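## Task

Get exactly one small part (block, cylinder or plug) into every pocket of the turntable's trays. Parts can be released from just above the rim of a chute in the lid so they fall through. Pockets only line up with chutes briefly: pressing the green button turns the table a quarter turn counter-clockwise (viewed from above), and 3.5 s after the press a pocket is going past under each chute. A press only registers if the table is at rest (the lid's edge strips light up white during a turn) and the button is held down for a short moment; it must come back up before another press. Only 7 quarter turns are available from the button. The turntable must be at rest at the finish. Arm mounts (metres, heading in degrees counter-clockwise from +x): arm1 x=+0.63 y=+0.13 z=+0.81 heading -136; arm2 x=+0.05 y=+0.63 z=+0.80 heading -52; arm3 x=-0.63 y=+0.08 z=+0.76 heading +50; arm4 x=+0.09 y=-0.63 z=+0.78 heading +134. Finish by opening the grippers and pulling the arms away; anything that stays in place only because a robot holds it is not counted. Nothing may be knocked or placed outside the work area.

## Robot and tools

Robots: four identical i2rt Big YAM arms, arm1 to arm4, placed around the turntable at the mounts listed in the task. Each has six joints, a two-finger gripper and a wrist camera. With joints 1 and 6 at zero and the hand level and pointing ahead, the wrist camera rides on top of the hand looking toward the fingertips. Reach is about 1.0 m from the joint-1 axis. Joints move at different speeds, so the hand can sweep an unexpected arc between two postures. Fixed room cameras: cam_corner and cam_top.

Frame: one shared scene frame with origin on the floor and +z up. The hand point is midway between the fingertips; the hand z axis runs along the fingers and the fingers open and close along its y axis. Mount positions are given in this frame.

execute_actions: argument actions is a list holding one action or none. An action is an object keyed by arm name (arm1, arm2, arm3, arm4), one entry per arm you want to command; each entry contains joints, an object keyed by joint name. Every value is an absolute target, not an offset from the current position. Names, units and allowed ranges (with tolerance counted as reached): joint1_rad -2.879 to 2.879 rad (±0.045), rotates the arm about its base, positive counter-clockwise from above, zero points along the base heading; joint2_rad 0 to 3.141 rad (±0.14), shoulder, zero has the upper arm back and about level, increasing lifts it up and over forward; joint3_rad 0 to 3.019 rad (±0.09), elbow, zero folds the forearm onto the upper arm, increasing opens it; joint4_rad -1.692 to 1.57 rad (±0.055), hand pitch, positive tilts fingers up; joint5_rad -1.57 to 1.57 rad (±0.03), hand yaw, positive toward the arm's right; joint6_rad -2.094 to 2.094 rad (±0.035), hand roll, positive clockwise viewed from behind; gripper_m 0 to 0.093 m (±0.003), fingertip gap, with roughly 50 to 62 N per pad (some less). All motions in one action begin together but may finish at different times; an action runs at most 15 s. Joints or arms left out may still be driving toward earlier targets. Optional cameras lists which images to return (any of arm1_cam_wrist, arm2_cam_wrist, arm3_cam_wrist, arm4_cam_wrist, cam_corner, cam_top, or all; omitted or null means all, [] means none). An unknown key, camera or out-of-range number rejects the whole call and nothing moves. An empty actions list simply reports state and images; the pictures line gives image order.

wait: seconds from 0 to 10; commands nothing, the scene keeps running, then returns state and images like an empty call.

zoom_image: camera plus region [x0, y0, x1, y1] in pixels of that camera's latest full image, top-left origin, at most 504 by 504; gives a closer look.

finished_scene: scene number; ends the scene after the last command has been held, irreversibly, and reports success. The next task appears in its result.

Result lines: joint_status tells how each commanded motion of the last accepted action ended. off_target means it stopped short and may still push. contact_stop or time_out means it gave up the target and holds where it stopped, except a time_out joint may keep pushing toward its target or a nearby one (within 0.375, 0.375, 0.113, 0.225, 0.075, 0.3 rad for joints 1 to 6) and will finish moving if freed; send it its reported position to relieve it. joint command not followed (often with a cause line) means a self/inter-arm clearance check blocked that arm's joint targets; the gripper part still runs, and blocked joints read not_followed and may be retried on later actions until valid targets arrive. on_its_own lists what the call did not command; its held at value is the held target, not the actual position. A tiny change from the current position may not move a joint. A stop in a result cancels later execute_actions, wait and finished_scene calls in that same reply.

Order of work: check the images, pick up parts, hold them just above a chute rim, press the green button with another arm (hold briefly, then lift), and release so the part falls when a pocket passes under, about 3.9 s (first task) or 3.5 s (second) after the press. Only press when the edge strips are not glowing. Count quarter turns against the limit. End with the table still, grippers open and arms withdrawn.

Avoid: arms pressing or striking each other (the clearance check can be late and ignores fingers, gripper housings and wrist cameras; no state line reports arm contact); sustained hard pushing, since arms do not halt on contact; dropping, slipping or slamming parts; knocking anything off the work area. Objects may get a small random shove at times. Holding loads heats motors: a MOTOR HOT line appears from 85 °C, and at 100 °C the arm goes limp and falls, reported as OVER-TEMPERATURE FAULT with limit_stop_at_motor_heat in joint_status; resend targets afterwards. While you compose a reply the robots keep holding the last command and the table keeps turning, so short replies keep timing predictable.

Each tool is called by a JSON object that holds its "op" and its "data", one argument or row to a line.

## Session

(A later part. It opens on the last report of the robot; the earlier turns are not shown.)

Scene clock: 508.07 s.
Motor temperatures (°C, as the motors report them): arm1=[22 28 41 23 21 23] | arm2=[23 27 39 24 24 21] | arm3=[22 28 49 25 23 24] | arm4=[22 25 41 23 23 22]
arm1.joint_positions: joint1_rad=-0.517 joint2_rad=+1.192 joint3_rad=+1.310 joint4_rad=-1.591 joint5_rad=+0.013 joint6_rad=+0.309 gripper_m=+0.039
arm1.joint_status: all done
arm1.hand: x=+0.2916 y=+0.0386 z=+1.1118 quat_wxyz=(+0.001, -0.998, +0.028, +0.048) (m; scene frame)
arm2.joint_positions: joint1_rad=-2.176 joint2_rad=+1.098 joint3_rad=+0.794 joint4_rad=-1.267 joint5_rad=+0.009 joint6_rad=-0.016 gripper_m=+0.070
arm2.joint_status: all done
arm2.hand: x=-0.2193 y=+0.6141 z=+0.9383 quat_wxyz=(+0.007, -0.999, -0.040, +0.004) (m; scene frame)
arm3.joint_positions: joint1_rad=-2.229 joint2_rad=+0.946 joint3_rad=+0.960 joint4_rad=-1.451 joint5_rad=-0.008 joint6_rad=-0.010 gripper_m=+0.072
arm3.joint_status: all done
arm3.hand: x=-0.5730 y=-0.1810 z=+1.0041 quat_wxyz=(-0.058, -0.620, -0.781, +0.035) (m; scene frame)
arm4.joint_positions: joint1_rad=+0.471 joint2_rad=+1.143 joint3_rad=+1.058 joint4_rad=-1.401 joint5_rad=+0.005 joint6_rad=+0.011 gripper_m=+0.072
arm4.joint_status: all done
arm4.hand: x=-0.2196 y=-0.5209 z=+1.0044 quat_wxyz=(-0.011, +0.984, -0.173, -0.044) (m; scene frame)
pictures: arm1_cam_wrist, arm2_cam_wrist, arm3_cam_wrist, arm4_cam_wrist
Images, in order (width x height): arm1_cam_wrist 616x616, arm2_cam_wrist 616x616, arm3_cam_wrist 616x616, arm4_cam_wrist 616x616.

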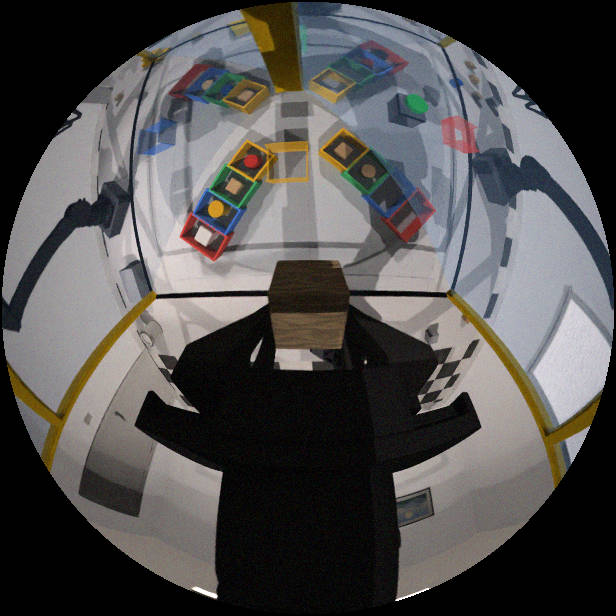

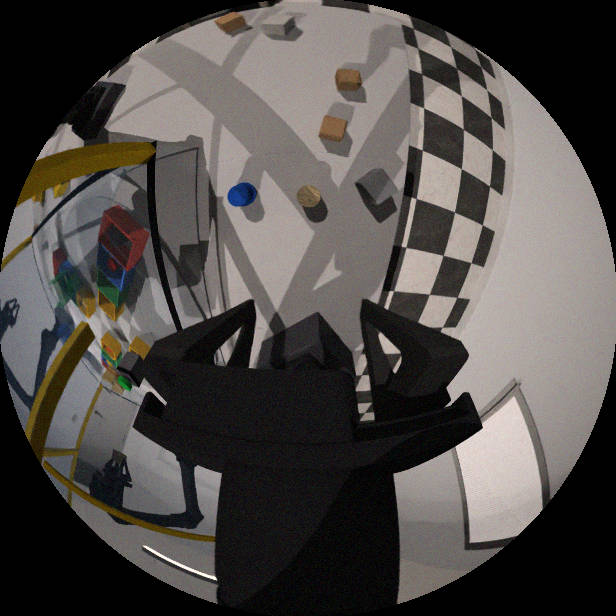

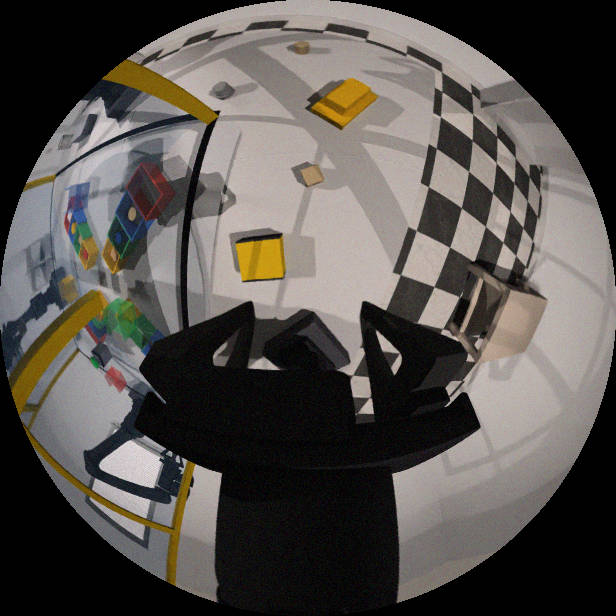

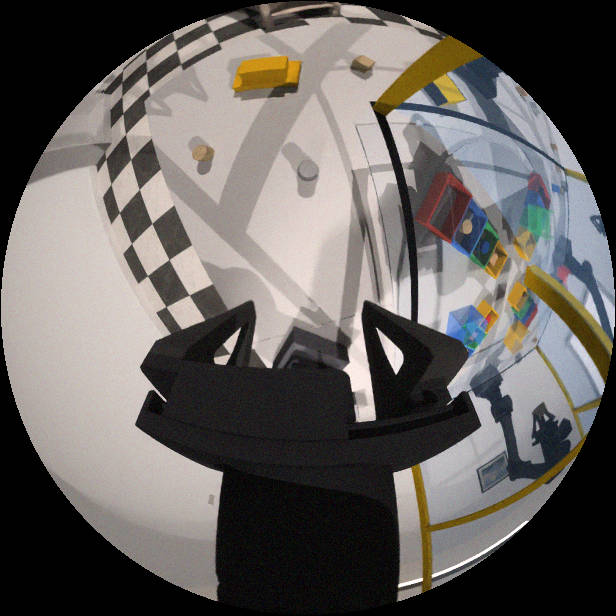

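{"op": "execute_actions", "data": {
  "actions": [
    {"arm1":{"joints":{"joint1_rad":-0.538,"joint2_rad":1.590,"joint4_rad":-1.209}},"arm2":{"joints":{"joint2_rad":1.638,"joint3_rad":0.664,"joint4_rad":-0.585}},"arm3":{"joints":{"joint1_rad":-2.252,"joint2_rad":1.641,"joint3_rad":0.835,"joint4_rad":-0.703,"joint6_rad":-0.425}}}
  ],
  "cameras": ["arm1_cam_wrist","arm2_cam_wrist","arm3_cam_wrist"]
}}

{"op": "zoom_image", "data": {
  "camera": "arm2_cam_wrist",
  "region": [238, 250, 378, 390]
}}

{"op": "zoom_image", "data": {
  "camera": "arm3_cam_wrist",
  "region": [238, 250, 378, 390]
}}

{"op": "zoom_image", "data": {
  "camera": "arm1_cam_wrist",
  "region": [238, 210, 378, 350]
}}

Scene clock: 574.87 s.
Motor temperatures (°C, as the motors report them): arm1=[22 27 42 23 21 23] | arm2=[23 27 39 24 24 21] | arm3=[22 27 47 25 23 24] | arm4=[22 25 42 23 23 22]
arm1.joint_positions: joint1_rad=-0.525 joint2_rad=+1.588 joint3_rad=+1.310 joint4_rad=-1.219 joint5_rad=+0.013 joint6_rad=+0.309 gripper_m=+0.039
arm1.joint_status: all done
arm1.hand: x=+0.1620 y=+0.0110 z=+0.9616 quat_wxyz=(+0.004, -0.999, +0.031, +0.037) (m; scene frame)
arm2.joint_positions: joint1_rad=-2.176 joint2_rad=+1.631 joint3_rad=+0.661 joint4_rad=-0.600 joint5_rad=+0.009 joint6_rad=-0.016 gripper_m=+0.070
arm2.joint_status: all done
arm2.hand: x=-0.2750 y=+0.6115 z=+0.7439 quat_wxyz=(+0.007, -0.999, -0.040, +0.005) (m; scene frame)
arm3.joint_positions: joint1_rad=-2.242 joint2_rad=+1.645 joint3_rad=+0.838 joint4_rad=-0.714 joint5_rad=-0.008 joint6_rad=-0.415 gripper_m=+0.072
arm3.joint_status: all done
arm3.hand: x=-0.5484 y=-0.3025 z=+0.7468 quat_wxyz=(-0.023, -0.457, -0.889, +0.014) (m; scene frame)
arm4.joint_positions: joint1_rad=+0.471 joint2_rad=+1.143 joint3_rad=+1.058 joint4_rad=-1.401 joint5_rad=+0.005 joint6_rad=+0.011 gripper_m=+0.072
arm4.joint_status: not commanded
arm4.hand: x=-0.2196 y=-0.5209 z=+1.0044 quat_wxyz=(-0.011, +0.984, -0.173, -0.044) (m; scene frame)
pictures: arm1_cam_wrist, arm2_cam_wrist, arm3_cam_wrist
Images, in order (width x height): arm1_cam_wrist 616x616, arm2_cam_wrist 616x616, arm3_cam_wrist 616x616.

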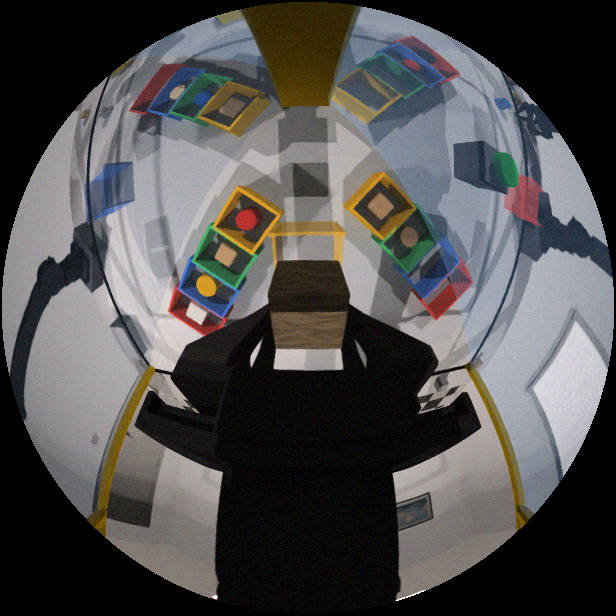

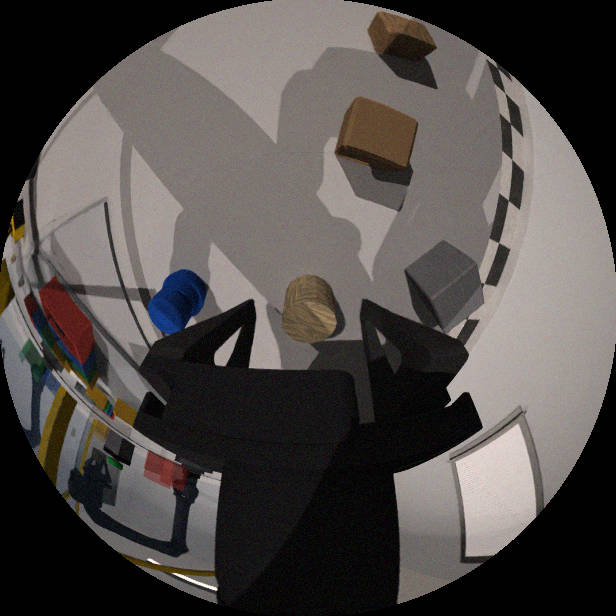

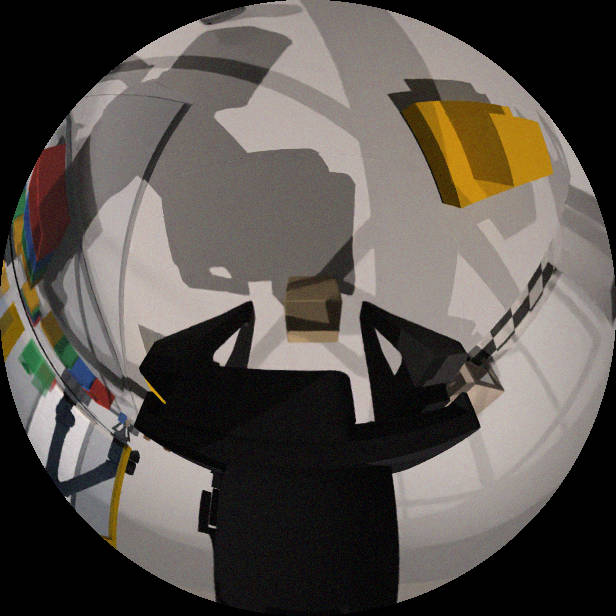

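Region (238, 250, 378, 390) of arm2_cam_wrist's 616x616 image, scaled by 3.600, with more detail than that image has.

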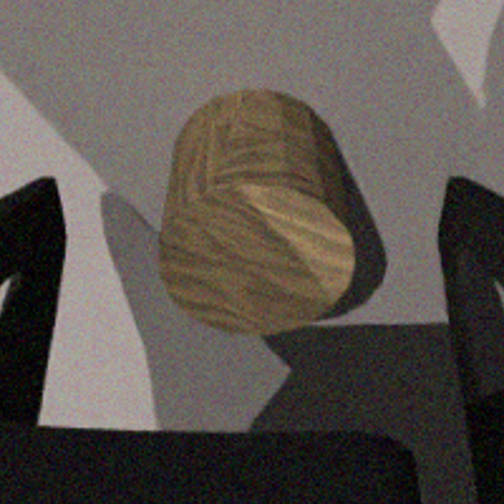

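Region (238, 250, 378, 390) of arm3_cam_wrist's 616x616 image, scaled by 3.600, with more detail than that image has.

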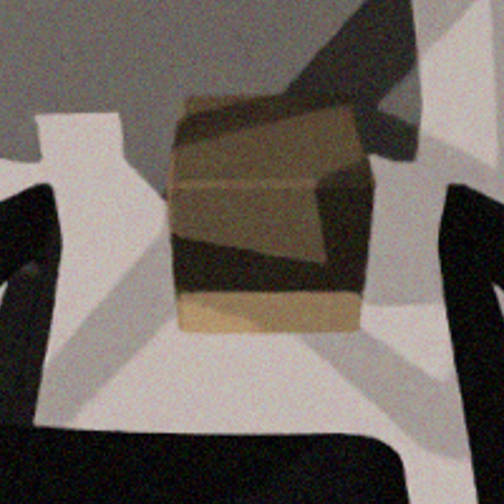

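Region (238, 210, 378, 350) of arm1_cam_wrist's 616x616 image, scaled by 3.600, with more detail than that image has.

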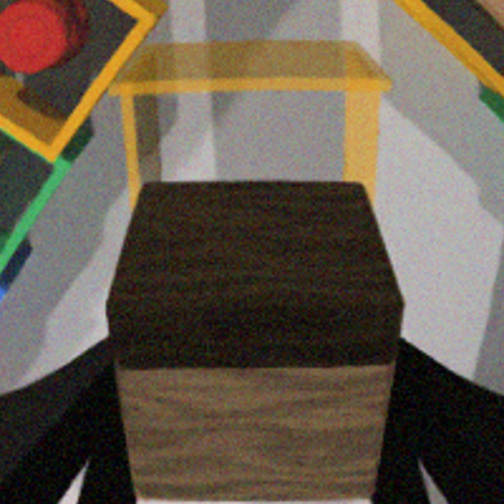

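{"op": "execute_actions", "data": {
  "actions": [
    {"arm2":{"joints":{"gripper_m":0.022}},"arm3":{"joints":{"gripper_m":0.022}}}
  ],
  "cameras": ["arm2_cam_wrist","arm3_cam_wrist"]
}}

{"op": "zoom_image", "data": {
  "camera": "arm2_cam_wrist",
  "region": [320, 80, 432, 192]
}}

Scene clock: 584.73 s.
Motor temperatures (°C, as the motors report them): arm1=[22 28 42 23 21 23] | arm2=[23 27 38 24 24 21] | arm3=[22 27 46 25 23 24] | arm4=[22 25 42 23 23 22]
arm1.joint_positions: joint1_rad=-0.525 joint2_rad=+1.588 joint3_rad=+1.310 joint4_rad=-1.219 joint5_rad=+0.013 joint6_rad=+0.309 gripper_m=+0.039
arm1.joint_status: not commanded
arm1.hand: x=+0.1620 y=+0.0110 z=+0.9616 quat_wxyz=(+0.004, -0.999, +0.031, +0.037) (m; scene frame)
arm2.joint_positions: joint1_rad=-2.176 joint2_rad=+1.631 joint3_rad=+0.661 joint4_rad=-0.600 joint5_rad=+0.009 joint6_rad=-0.016 gripper_m=+0.031
arm2.joint_status: gripper_m off_target (ended at +0.031, target +0.022)
arm2.hand: x=-0.2750 y=+0.6115 z=+0.7439 quat_wxyz=(+0.007, -0.999, -0.040, +0.005) (m; scene frame)
arm3.joint_positions: joint1_rad=-2.242 joint2_rad=+1.645 joint3_rad=+0.838 joint4_rad=-0.714 joint5_rad=-0.008 joint6_rad=-0.416 gripper_m=+0.032
arm3.joint_status: gripper_m off_target (ended at +0.032, target +0.022)
arm3.hand: x=-0.5484 y=-0.3025 z=+0.7468 quat_wxyz=(-0.023, -0.457, -0.889, +0.014) (m; scene frame)
arm4.joint_positions: joint1_rad=+0.471 joint2_rad=+1.143 joint3_rad=+1.058 joint4_rad=-1.401 joint5_rad=+0.005 joint6_rad=+0.011 gripper_m=+0.072
arm4.joint_status: not commanded
arm4.hand: x=-0.2196 y=-0.5209 z=+1.0044 quat_wxyz=(-0.011, +0.984, -0.173, -0.044) (m; scene frame)
pictures: arm2_cam_wrist, arm3_cam_wrist
Images, in order (width x height): arm2_cam_wrist 616x616, arm3_cam_wrist 616x616.

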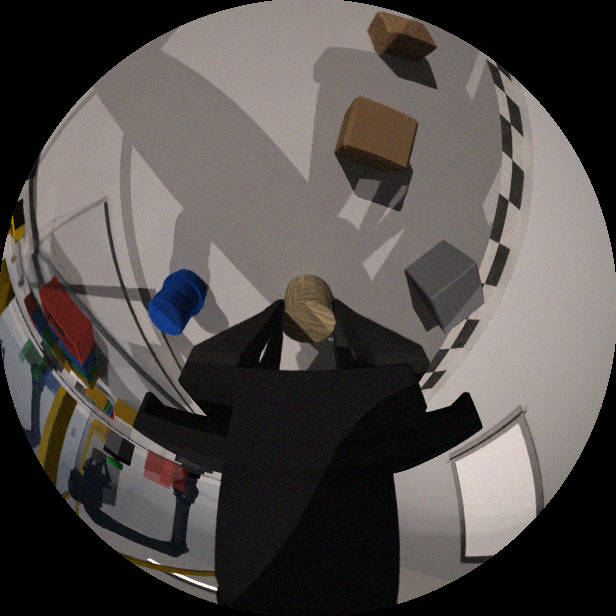

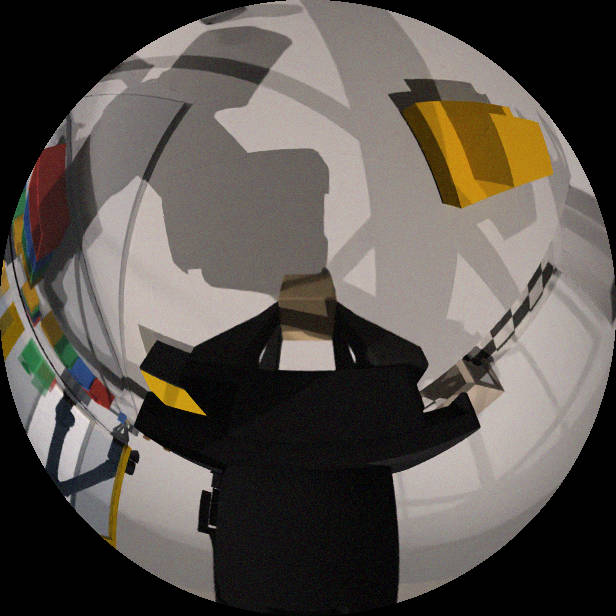

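Region (320, 80, 432, 192) of arm2_cam_wrist's 616x616 image, scaled by 4.500, with more detail than that image has.

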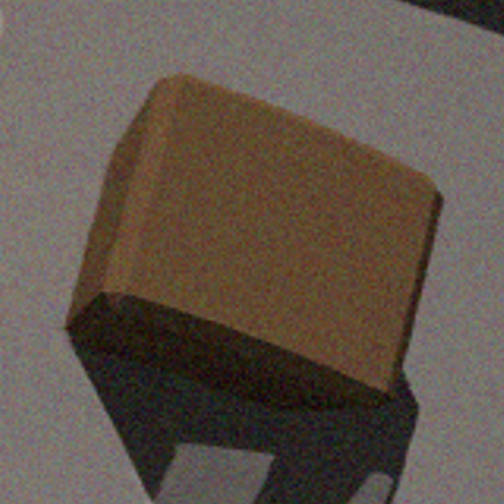

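{"op": "execute_actions", "data": {
  "actions": [
    {"arm1":{"joints":{"joint2_rad":1.650}},"arm2":{"joints":{"joint2_rad":0.93,"joint3_rad":1.10,"joint4_rad":-1.178,"gripper_m":0.024}},"arm3":{"joints":{"joint2_rad":1.03,"joint3_rad":1.14,"joint4_rad":-1.33,"joint6_rad":-0.082,"gripper_m":0.024}}}
  ],
  "cameras": ["arm1_cam_wrist","arm2_cam_wrist","arm3_cam_wrist"]
}}

Scene clock: 621.20 s.
Motor temperatures (°C, as the motors report them): arm1=[22 29 41 23 21 23] | arm2=[23 28 36 24 24 21] | arm3=[22 28 45 25 23 24] | arm4=[22 25 42 23 23 22]
arm1.joint_positions: joint1_rad=-0.525 joint2_rad=+1.639 joint3_rad=+1.310 joint4_rad=-1.219 joint5_rad=+0.013 joint6_rad=+0.309 gripper_m=+0.039
arm1.joint_status: all done
arm1.hand: x=+0.1612 y=+0.0111 z=+0.9379 quat_wxyz=(+0.011, -0.999, +0.031, +0.012) (m; scene frame)
arm2.joint_positions: joint1_rad=-2.176 joint2_rad=+0.918 joint3_rad=+1.081 joint4_rad=-1.165 joint5_rad=+0.009 joint6_rad=-0.016 gripper_m=+0.031
arm2.joint_status: gripper_m off_target (ended at +0.031, target +0.024); the others done
arm2.hand: x=-0.2981 y=+0.6082 z=+1.1281 quat_wxyz=(+0.000, -0.958, -0.037, +0.285) (m; scene frame)
arm3.joint_positions: joint1_rad=-2.242 joint2_rad=+1.031 joint3_rad=+1.126 joint4_rad=-1.321 joint5_rad=-0.008 joint6_rad=-0.092 gripper_m=+0.032
arm3.joint_status: gripper_m off_target (ended at +0.032, target +0.024); the others done
arm3.hand: x=-0.5610 y=-0.2588 z=+1.0604 quat_wxyz=(-0.135, -0.586, -0.792, +0.108) (m; scene frame)
arm4.joint_positions: joint1_rad=+0.471 joint2_rad=+1.143 joint3_rad=+1.058 joint4_rad=-1.401 joint5_rad=+0.005 joint6_rad=+0.011 gripper_m=+0.072
arm4.joint_status: not commanded
arm4.hand: x=-0.2196 y=-0.5209 z=+1.0044 quat_wxyz=(-0.011, +0.984, -0.173, -0.044) (m; scene frame)
pictures: arm1_cam_wrist, arm2_cam_wrist, arm3_cam_wrist
Images, in order (width x height): arm1_cam_wrist 616x616, arm2_cam_wrist 616x616, arm3_cam_wrist 616x616.

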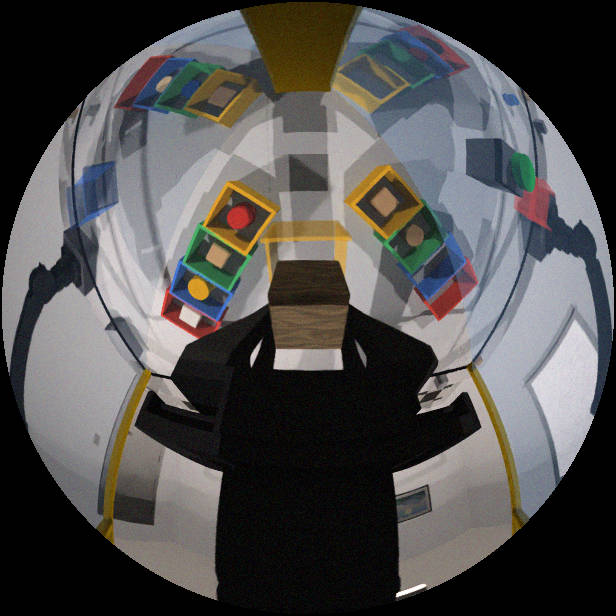

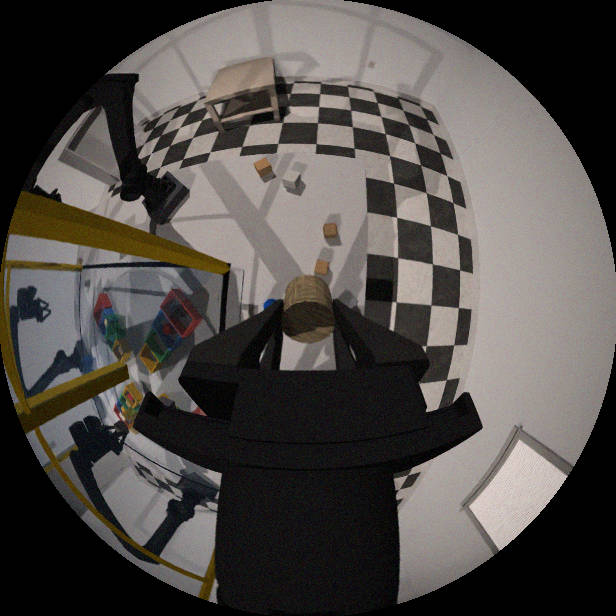

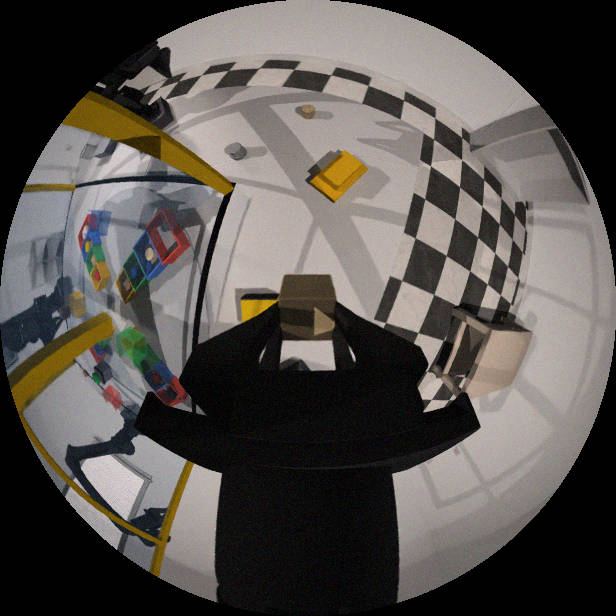

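{"op": "execute_actions", "data": {
  "actions": [
    {"arm2":{"joints":{"joint1_rad":-0.722}},"arm3":{"joints":{"joint1_rad":-1.011}}}
  ],
  "cameras": ["arm1_cam_wrist"]
}}

{"op": "zoom_image", "data": {
  "camera": "arm1_cam_wrist",
  "region": [238, 210, 378, 350]
}}

Scene clock: 629.20 s.
Motor temperatures (°C, as the motors report them): arm1=[22 29 41 23 21 23] | arm2=[23 27 38 24 24 21] | arm3=[22 27 46 25 23 24] | arm4=[22 25 42 23 23 22]
arm1.joint_positions: joint1_rad=-0.525 joint2_rad=+1.639 joint3_rad=+1.310 joint4_rad=-1.219 joint5_rad=+0.013 joint6_rad=+0.309 gripper_m=+0.039
arm1.joint_status: not commanded
arm1.hand: x=+0.1612 y=+0.0111 z=+0.9379 quat_wxyz=(+0.011, -0.999, +0.031, +0.012) (m; scene frame)
arm2.joint_positions: joint1_rad=-0.724 joint2_rad=+0.923 joint3_rad=+1.081 joint4_rad=-1.165 joint5_rad=+0.009 joint6_rad=-0.016 gripper_m=+0.031
arm2.joint_status: all done
arm2.hand: x=+0.0347 y=+0.2733 z=+1.1221 quat_wxyz=(-0.182, -0.693, -0.666, +0.208) (m; scene frame)
arm3.joint_positions: joint1_rad=-1.015 joint2_rad=+1.031 joint3_rad=+1.126 joint4_rad=-1.321 joint5_rad=-0.008 joint6_rad=-0.090 gripper_m=+0.032
arm3.joint_status: all done
arm3.hand: x=-0.2876 y=+0.0354 z=+1.0636 quat_wxyz=(-0.176, -0.023, -0.984, +0.015) (m; scene frame)
arm4.joint_positions: joint1_rad=+0.471 joint2_rad=+1.143 joint3_rad=+1.058 joint4_rad=-1.401 joint5_rad=+0.005 joint6_rad=+0.011 gripper_m=+0.072
arm4.joint_status: not commanded
arm4.hand: x=-0.2196 y=-0.5209 z=+1.0044 quat_wxyz=(-0.011, +0.984, -0.173, -0.044) (m; scene frame)
pictures: arm1_cam_wrist
Images, in order (width x height): arm1_cam_wrist 616x616.

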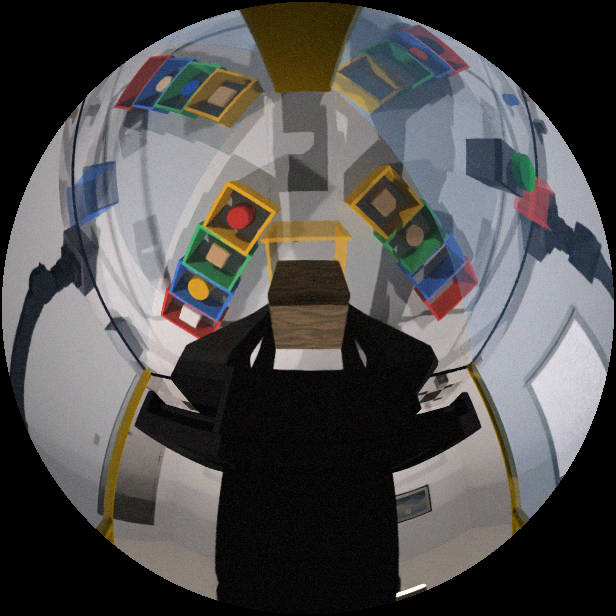

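Region (238, 210, 378, 350) of arm1_cam_wrist's 616x616 image, scaled by 3.600, with more detail than that image has.

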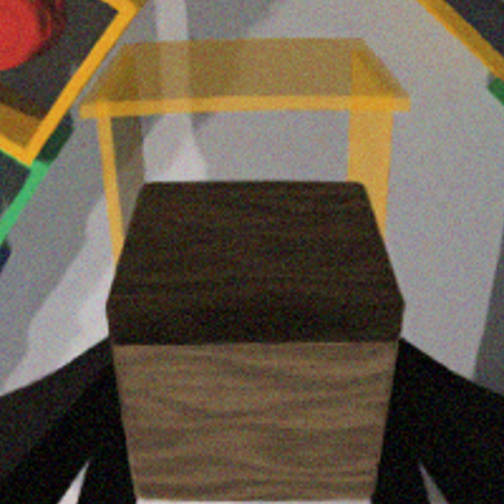

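{"op": "execute_actions", "data": {
  "actions": [
    {"arm2":{"joints":{"joint2_rad":1.382}},"arm3":{"joints":{"joint2_rad":1.417,"joint4_rad":-1.017}}}
  ],
  "cameras": ["arm2_cam_wrist","arm3_cam_wrist","cam_top"]
}}

{"op": "zoom_image", "data": {
  "camera": "arm2_cam_wrist",
  "region": [238, 210, 378, 350]
}}

{"op": "zoom_image", "data": {
  "camera": "arm3_cam_wrist",
  "region": [238, 220, 378, 360]
}}

Scene clock: 639.03 s.
Motor temperatures (°C, as the motors report them): arm1=[22 29 41 23 21 23] | arm2=[23 27 39 24 24 21] | arm3=[22 27 48 25 23 24] | arm4=[22 25 42 23 23 22]
arm1.joint_positions: joint1_rad=-0.525 joint2_rad=+1.639 joint3_rad=+1.310 joint4_rad=-1.219 joint5_rad=+0.013 joint6_rad=+0.309 gripper_m=+0.039
arm1.joint_status: not commanded
arm1.hand: x=+0.1612 y=+0.0111 z=+0.9379 quat_wxyz=(+0.011, -0.999, +0.031, +0.012) (m; scene frame)
arm2.joint_positions: joint1_rad=-0.724 joint2_rad=+1.390 joint3_rad=+1.081 joint4_rad=-1.166 joint5_rad=+0.009 joint6_rad=-0.016 gripper_m=+0.031
arm2.joint_status: all done
arm2.hand: x=+0.0304 y=+0.2221 z=+0.9504 quat_wxyz=(-0.025, -0.720, -0.692, +0.040) (m; scene frame)
arm3.joint_positions: joint1_rad=-1.015 joint2_rad=+1.422 joint3_rad=+1.126 joint4_rad=-1.030 joint5_rad=-0.008 joint6_rad=-0.090 gripper_m=+0.032
arm3.joint_status: all done
arm3.hand: x=-0.1781 y=+0.0205 z=+0.9346 quat_wxyz=(-0.127, -0.024, -0.992, +0.009) (m; scene frame)
arm4.joint_positions: joint1_rad=+0.471 joint2_rad=+1.143 joint3_rad=+1.058 joint4_rad=-1.401 joint5_rad=+0.005 joint6_rad=+0.011 gripper_m=+0.072
arm4.joint_status: not commanded
arm4.hand: x=-0.2196 y=-0.5209 z=+1.0044 quat_wxyz=(-0.011, +0.984, -0.173, -0.044) (m; scene frame)
pictures: arm2_cam_wrist, arm3_cam_wrist, cam_top
Images, in order (width x height): arm2_cam_wrist 616x616, arm3_cam_wrist 616x616, cam_top 672x504.

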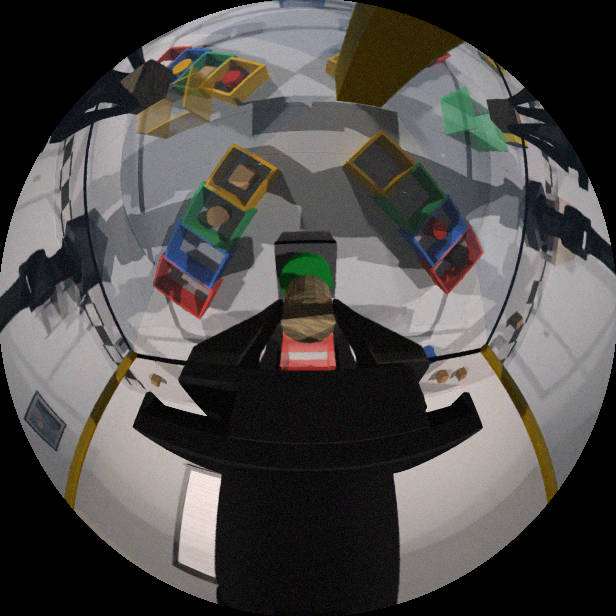

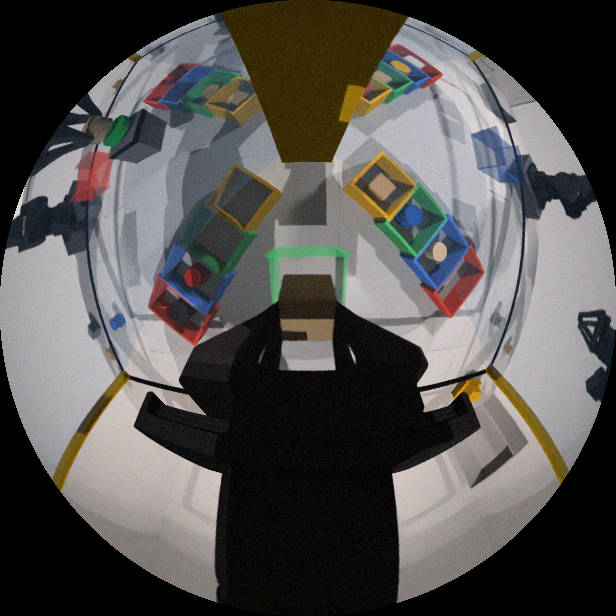

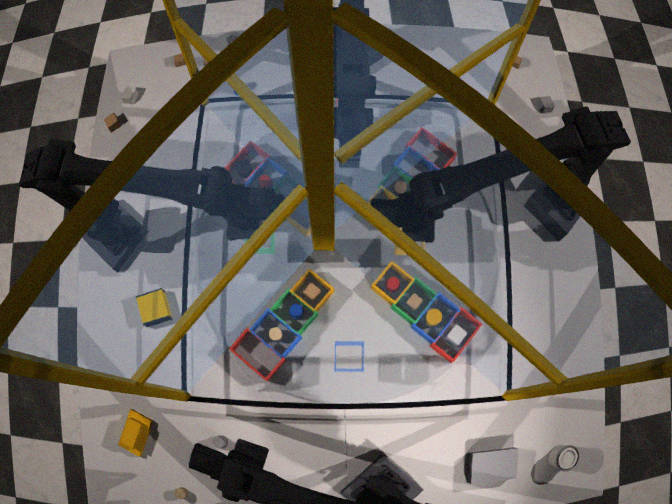

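Region (238, 210, 378, 350) of arm2_cam_wrist's 616x616 image, scaled by 3.600, with more detail than that image has.

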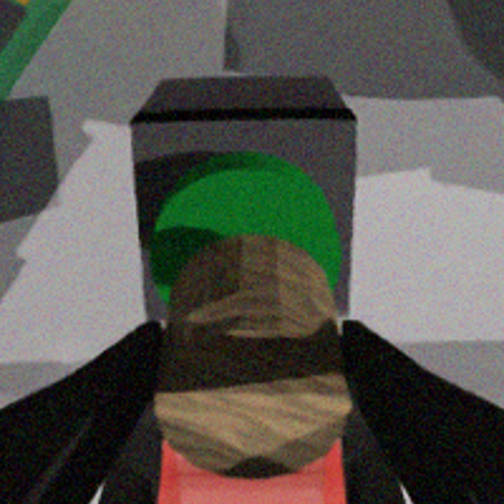

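Region (238, 220, 378, 360) of arm3_cam_wrist's 616x616 image, scaled by 3.600, with more detail than that image has.

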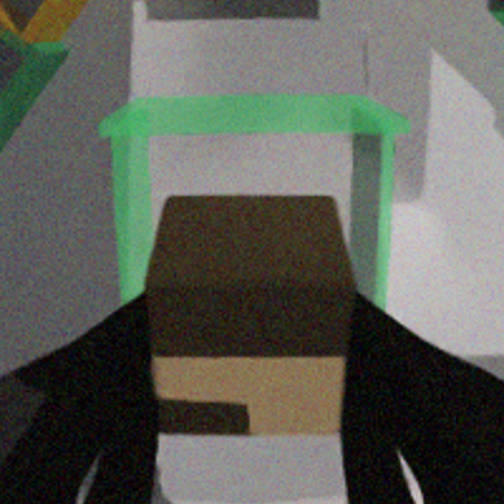

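{"op": "execute_actions", "data": {
  "actions": [
    {"arm2":{"joints":{"joint2_rad":1.490,"joint3_rad":1.086,"gripper_m":0.019}}}
  ],
  "cameras": ["cam_top"]
}}

{"op": "execute_actions", "data": {
  "actions": [
    {"arm2":{"joints":{"joint2_rad":1.121,"joint4_rad":-1.272}}}
  ],
  "cameras": []
}}

{"op": "execute_actions", "data": {
  "actions": [
    {"arm2":{"joints":{"joint3_rad":0.806,"gripper_m":0.025}}}
  ],
  "cameras": []
}}

{"op": "wait", "data": {
  "seconds": 0.5
}}

{"op": "execute_actions", "data": {
  "actions": [
    {"arm2":{"joints":{"gripper_m":0.060}},"arm3":{"joints":{"gripper_m":0.060}}}
  ],
  "cameras": ["arm2_cam_wrist","arm3_cam_wrist","cam_top"]
}}

Scene clock: 648.93 s.
Motor temperatures (°C, as the motors report them): arm1=[22 29 41 23 21 23] | arm2=[23 28 39 24 24 21] | arm3=[22 27 48 25 23 24] | arm4=[22 25 43 23 23 22]
arm1.joint_positions: joint1_rad=-0.525 joint2_rad=+1.639 joint3_rad=+1.310 joint4_rad=-1.219 joint5_rad=+0.013 joint6_rad=+0.309 gripper_m=+0.039
arm1.joint_status: not commanded
arm1.hand: x=+0.1612 y=+0.0111 z=+0.9379 quat_wxyz=(+0.011, -0.999, +0.031, +0.012) (m; scene frame)
arm2.joint_positions: joint1_rad=-0.724 joint2_rad=+1.441 joint3_rad=+1.092 joint4_rad=-1.170 joint5_rad=+0.009 joint6_rad=-0.016 gripper_m=+0.031
arm2.joint_status: gripper_m off_target (ended at +0.031, target +0.019); the others done
arm2.hand: x=+0.0301 y=+0.2183 z=+0.9347 quat_wxyz=(-0.010, -0.721, -0.693, +0.024) (m; scene frame)
arm3.joint_positions: joint1_rad=-1.015 joint2_rad=+1.422 joint3_rad=+1.126 joint4_rad=-1.030 joint5_rad=-0.008 joint6_rad=-0.090 gripper_m=+0.032
arm3.joint_status: not commanded
arm3.hand: x=-0.1781 y=+0.0205 z=+0.9346 quat_wxyz=(-0.127, -0.024, -0.992, +0.009) (m; scene frame)
arm4.joint_positions: joint1_rad=+0.471 joint2_rad=+1.143 joint3_rad=+1.058 joint4_rad=-1.401 joint5_rad=+0.005 joint6_rad=+0.011 gripper_m=+0.072
arm4.joint_status: not commanded
arm4.hand: x=-0.2196 y=-0.5209 z=+1.0044 quat_wxyz=(-0.011, +0.984, -0.173, -0.044) (m; scene frame)
pictures: cam_top
Images, in order (width x height): cam_top 672x504.

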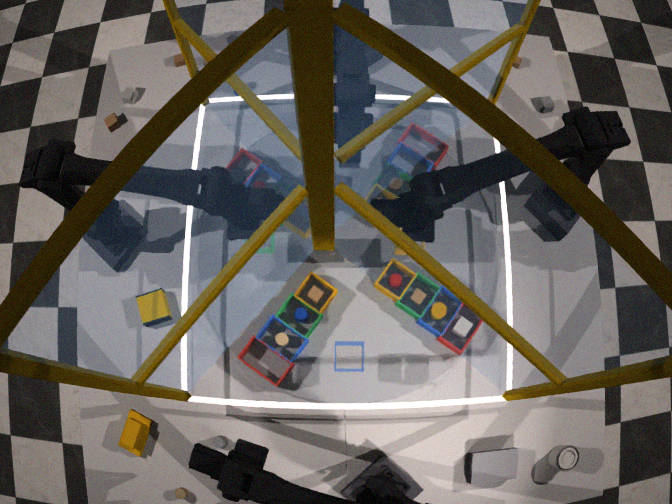

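Scene clock: 650.07 s.
Motor temperatures (°C, as the motors report them): arm1=[22 29 41 23 21 23] | arm2=[23 28 39 24 24 21] | arm3=[22 27 48 25 23 24] | arm4=[22 25 43 23 23 22]
arm1.joint_positions: joint1_rad=-0.525 joint2_rad=+1.639 joint3_rad=+1.310 joint4_rad=-1.219 joint5_rad=+0.013 joint6_rad=+0.309 gripper_m=+0.039
arm1.joint_status: not commanded
arm1.hand: x=+0.1612 y=+0.0111 z=+0.9379 quat_wxyz=(+0.011, -0.999, +0.031, +0.012) (m; scene frame)
arm2.joint_positions: joint1_rad=-0.724 joint2_rad=+1.108 joint3_rad=+1.075 joint4_rad=-1.261 joint5_rad=+0.009 joint6_rad=-0.016 gripper_m=+0.031
arm2.joint_status: all done
arm2.hand: x=+0.0337 y=+0.2670 z=+1.0470 quat_wxyz=(-0.086, -0.714, -0.687, +0.106) (m; scene frame)
arm3.joint_positions: joint1_rad=-1.015 joint2_rad=+1.422 joint3_rad=+1.126 joint4_rad=-1.030 joint5_rad=-0.008 joint6_rad=-0.090 gripper_m=+0.032
arm3.joint_status: not commanded
arm3.hand: x=-0.1781 y=+0.0205 z=+0.9346 quat_wxyz=(-0.127, -0.024, -0.992, +0.009) (m; scene frame)
arm4.joint_positions: joint1_rad=+0.471 joint2_rad=+1.143 joint3_rad=+1.058 joint4_rad=-1.401 joint5_rad=+0.005 joint6_rad=+0.011 gripper_m=+0.072
arm4.joint_status: not commanded
arm4.hand: x=-0.2196 y=-0.5209 z=+1.0044 quat_wxyz=(-0.011, +0.984, -0.173, -0.044) (m; scene frame)
pictures: none
No camera images: the call's "cameras" was empty. Leave "cameras" out to get every camera's image.

Scene clock: 651.10 s.
Motor temperatures (°C, as the motors report them): arm1=[22 29 41 23 21 23] | arm2=[23 27 39 24 24 21] | arm3=[22 27 48 25 23 24] | arm4=[22 25 43 23 23 22]
arm1.joint_positions: joint1_rad=-0.525 joint2_rad=+1.639 joint3_rad=+1.310 joint4_rad=-1.219 joint5_rad=+0.013 joint6_rad=+0.309 gripper_m=+0.039
arm1.joint_status: not commanded
arm1.hand: x=+0.1612 y=+0.0111 z=+0.9379 quat_wxyz=(+0.011, -0.999, +0.031, +0.012) (m; scene frame)
arm2.joint_positions: joint1_rad=-0.724 joint2_rad=+1.114 joint3_rad=+0.797 joint4_rad=-1.263 joint5_rad=+0.009 joint6_rad=-0.016 gripper_m=+0.031
arm2.joint_status: gripper_m off_target (ended at +0.031, target +0.025); the others done
arm2.hand: x=+0.0375 y=+0.3537 z=+0.9319 quat_wxyz=(+0.011, -0.721, -0.693, +0.001) (m; scene frame)
arm3.joint_positions: joint1_rad=-1.015 joint2_rad=+1.422 joint3_rad=+1.126 joint4_rad=-1.030 joint5_rad=-0.008 joint6_rad=-0.090 gripper_m=+0.032
arm3.joint_status: not commanded
arm3.hand: x=-0.1781 y=+0.0205 z=+0.9346 quat_wxyz=(-0.127, -0.024, -0.992, +0.009) (m; scene frame)
arm4.joint_positions: joint1_rad=+0.471 joint2_rad=+1.143 joint3_rad=+1.058 joint4_rad=-1.401 joint5_rad=+0.005 joint6_rad=+0.011 gripper_m=+0.072
arm4.joint_status: not commanded
arm4.hand: x=-0.2196 y=-0.5209 z=+1.0044 quat_wxyz=(-0.011, +0.984, -0.173, -0.044) (m; scene frame)
pictures: none
No camera images: the call's "cameras" was empty. Leave "cameras" out to get every camera's image.

Scene clock: 651.60 s.
Motor temperatures (°C, as the motors report them): arm1=[22 29 41 23 21 23] | arm2=[23 27 39 24 24 21] | arm3=[22 27 48 25 23 24] | arm4=[22 25 43 23 23 22]
arm1.joint_positions: joint1_rad=-0.525 joint2_rad=+1.639 joint3_rad=+1.310 joint4_rad=-1.219 joint5_rad=+0.013 joint6_rad=+0.309 gripper_m=+0.039
arm1.joint_status: not commanded
arm1.hand: x=+0.1612 y=+0.0111 z=+0.9379 quat_wxyz=(+0.011, -0.999, +0.031, +0.012) (m; scene frame)
arm2.joint_positions: joint1_rad=-0.724 joint2_rad=+1.114 joint3_rad=+0.797 joint4_rad=-1.263 joint5_rad=+0.009 joint6_rad=-0.016 gripper_m=+0.031
arm2.joint_status: gripper_m off_target (ended at +0.031, target +0.025); the others done
arm2.hand: x=+0.0375 y=+0.3537 z=+0.9319 quat_wxyz=(+0.011, -0.721, -0.693, +0.001) (m; scene frame)
arm3.joint_positions: joint1_rad=-1.015 joint2_rad=+1.422 joint3_rad=+1.126 joint4_rad=-1.030 joint5_rad=-0.008 joint6_rad=-0.090 gripper_m=+0.032
arm3.joint_status: not commanded
arm3.hand: x=-0.1781 y=+0.0205 z=+0.9346 quat_wxyz=(-0.127, -0.024, -0.992, +0.009) (m; scene frame)
arm4.joint_positions: joint1_rad=+0.471 joint2_rad=+1.143 joint3_rad=+1.058 joint4_rad=-1.401 joint5_rad=+0.005 joint6_rad=+0.011 gripper_m=+0.072
arm4.joint_status: not commanded
arm4.hand: x=-0.2196 y=-0.5209 z=+1.0044 quat_wxyz=(-0.011, +0.984, -0.173, -0.044) (m; scene frame)
wait: 0.50 s; at rest by 0.27 s
pictures: arm1_cam_wrist, arm2_cam_wrist, arm3_cam_wrist, arm4_cam_wrist, cam_corner, cam_top
Images, in order (width x height): arm1_cam_wrist 616x616, arm2_cam_wrist 616x616, arm3_cam_wrist 616x616, arm4_cam_wrist 616x616, cam_corner 672x504, cam_top 672x504.

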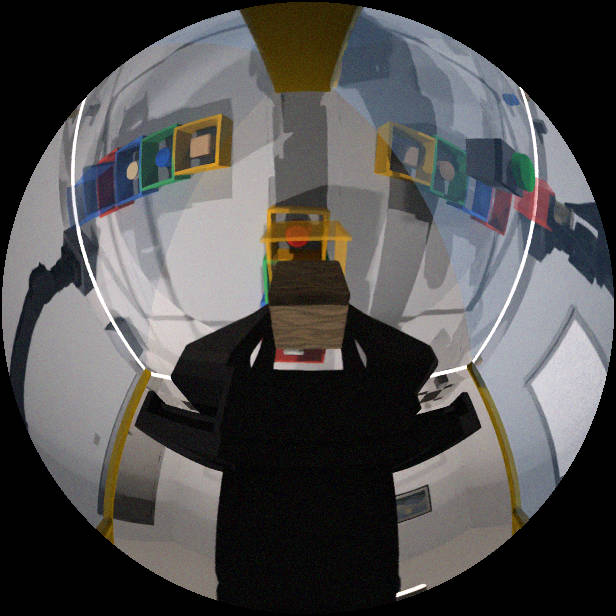

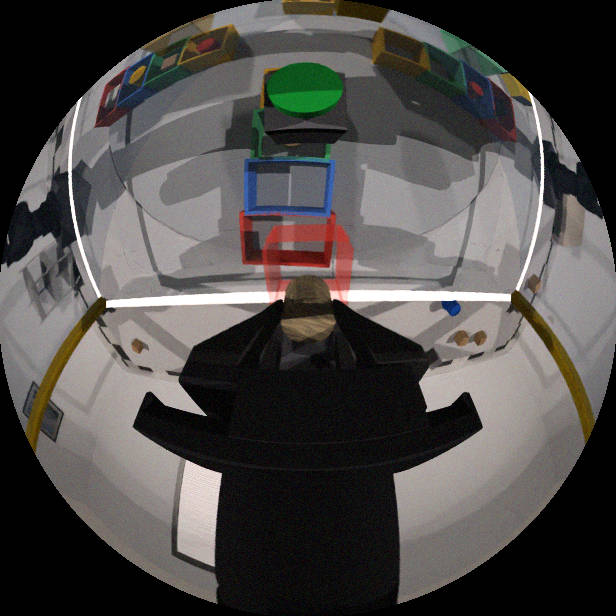

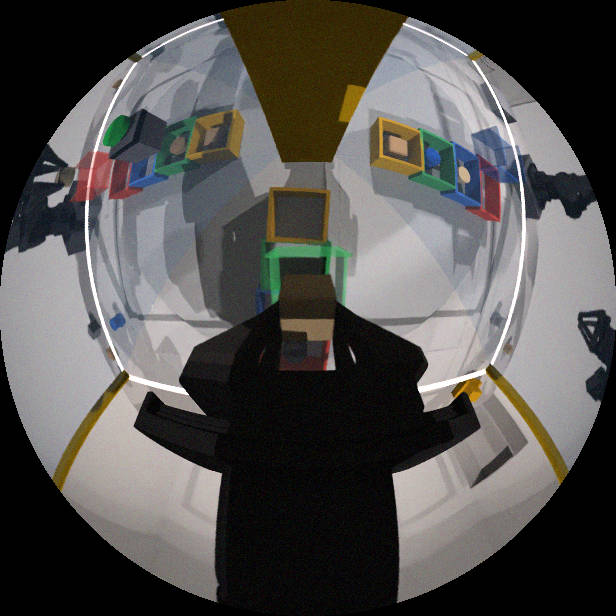

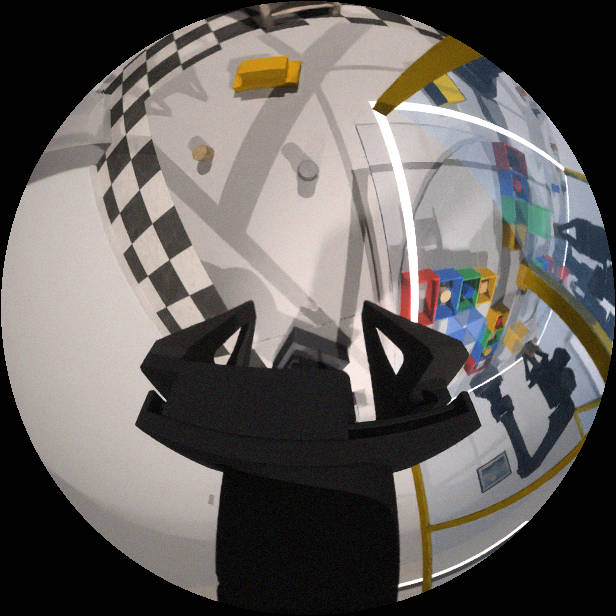

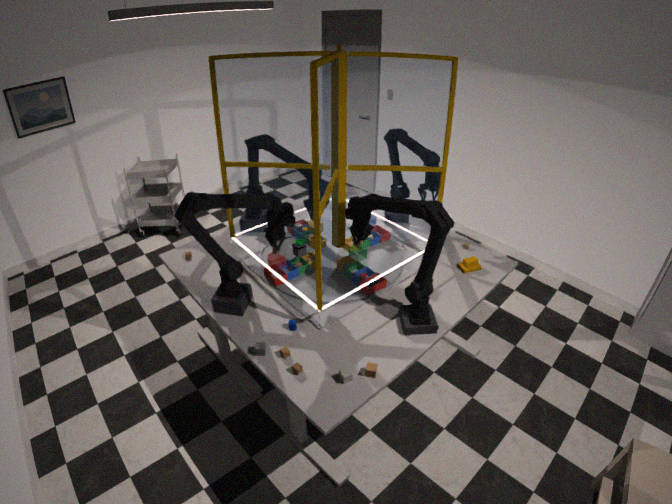

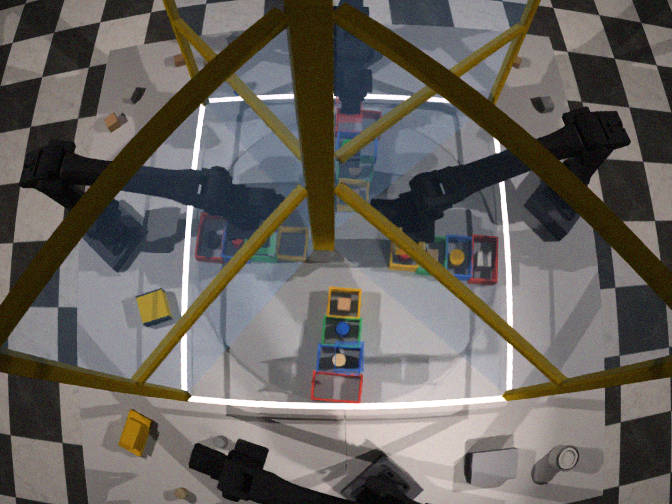

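Scene clock: 652.17 s.
Motor temperatures (°C, as the motors report them): arm1=[22 29 41 23 21 23] | arm2=[23 27 39 24 24 21] | arm3=[22 27 48 25 23 24] | arm4=[22 25 43 23 23 22]
arm1.joint_positions: joint1_rad=-0.525 joint2_rad=+1.639 joint3_rad=+1.310 joint4_rad=-1.219 joint5_rad=+0.013 joint6_rad=+0.309 gripper_m=+0.039
arm1.joint_status: not commanded
arm1.hand: x=+0.1612 y=+0.0111 z=+0.9379 quat_wxyz=(+0.011, -0.999, +0.031, +0.012) (m; scene frame)
arm2.joint_positions: joint1_rad=-0.724 joint2_rad=+1.114 joint3_rad=+0.797 joint4_rad=-1.263 joint5_rad=+0.009 joint6_rad=-0.016 gripper_m=+0.060
arm2.joint_status: all done
arm2.hand: x=+0.0375 y=+0.3537 z=+0.9319 quat_wxyz=(+0.011, -0.721, -0.693, +0.001) (m; scene frame)
arm3.joint_positions: joint1_rad=-1.015 joint2_rad=+1.422 joint3_rad=+1.126 joint4_rad=-1.030 joint5_rad=-0.008 joint6_rad=-0.090 gripper_m=+0.060
arm3.joint_status: all done
arm3.hand: x=-0.1781 y=+0.0205 z=+0.9346 quat_wxyz=(-0.127, -0.024, -0.992, +0.009) (m; scene frame)
arm4.joint_positions: joint1_rad=+0.471 joint2_rad=+1.143 joint3_rad=+1.058 joint4_rad=-1.401 joint5_rad=+0.005 joint6_rad=+0.011 gripper_m=+0.072
arm4.joint_status: not commanded
arm4.hand: x=-0.2196 y=-0.5209 z=+1.0044 quat_wxyz=(-0.011, +0.984, -0.173, -0.044) (m; scene frame)
pictures: arm2_cam_wrist, arm3_cam_wrist, cam_top
Images, in order (width x height): arm2_cam_wrist 616x616, arm3_cam_wrist 616x616, cam_top 672x504.

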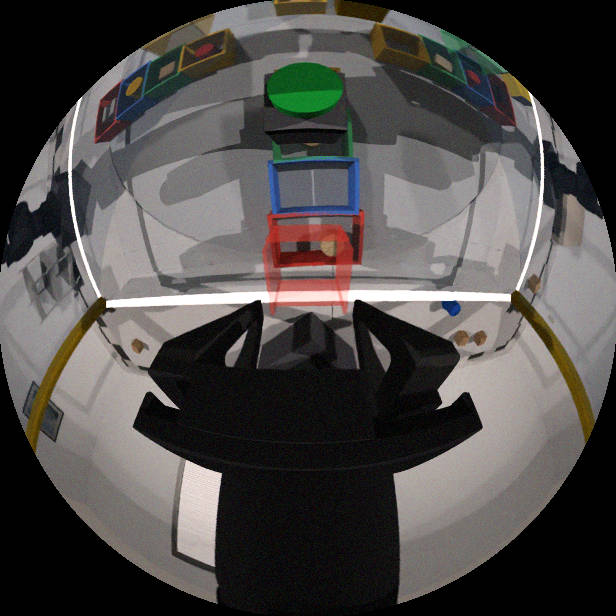

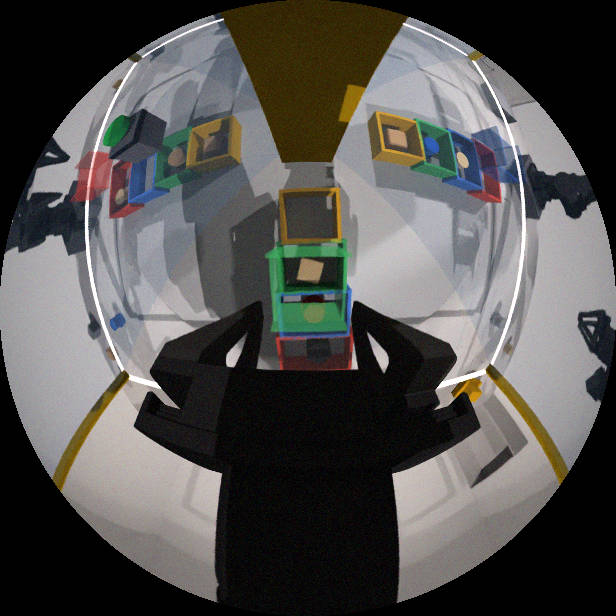

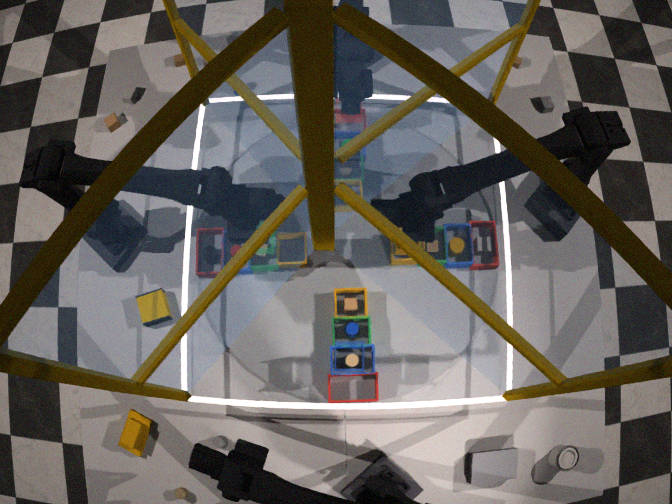

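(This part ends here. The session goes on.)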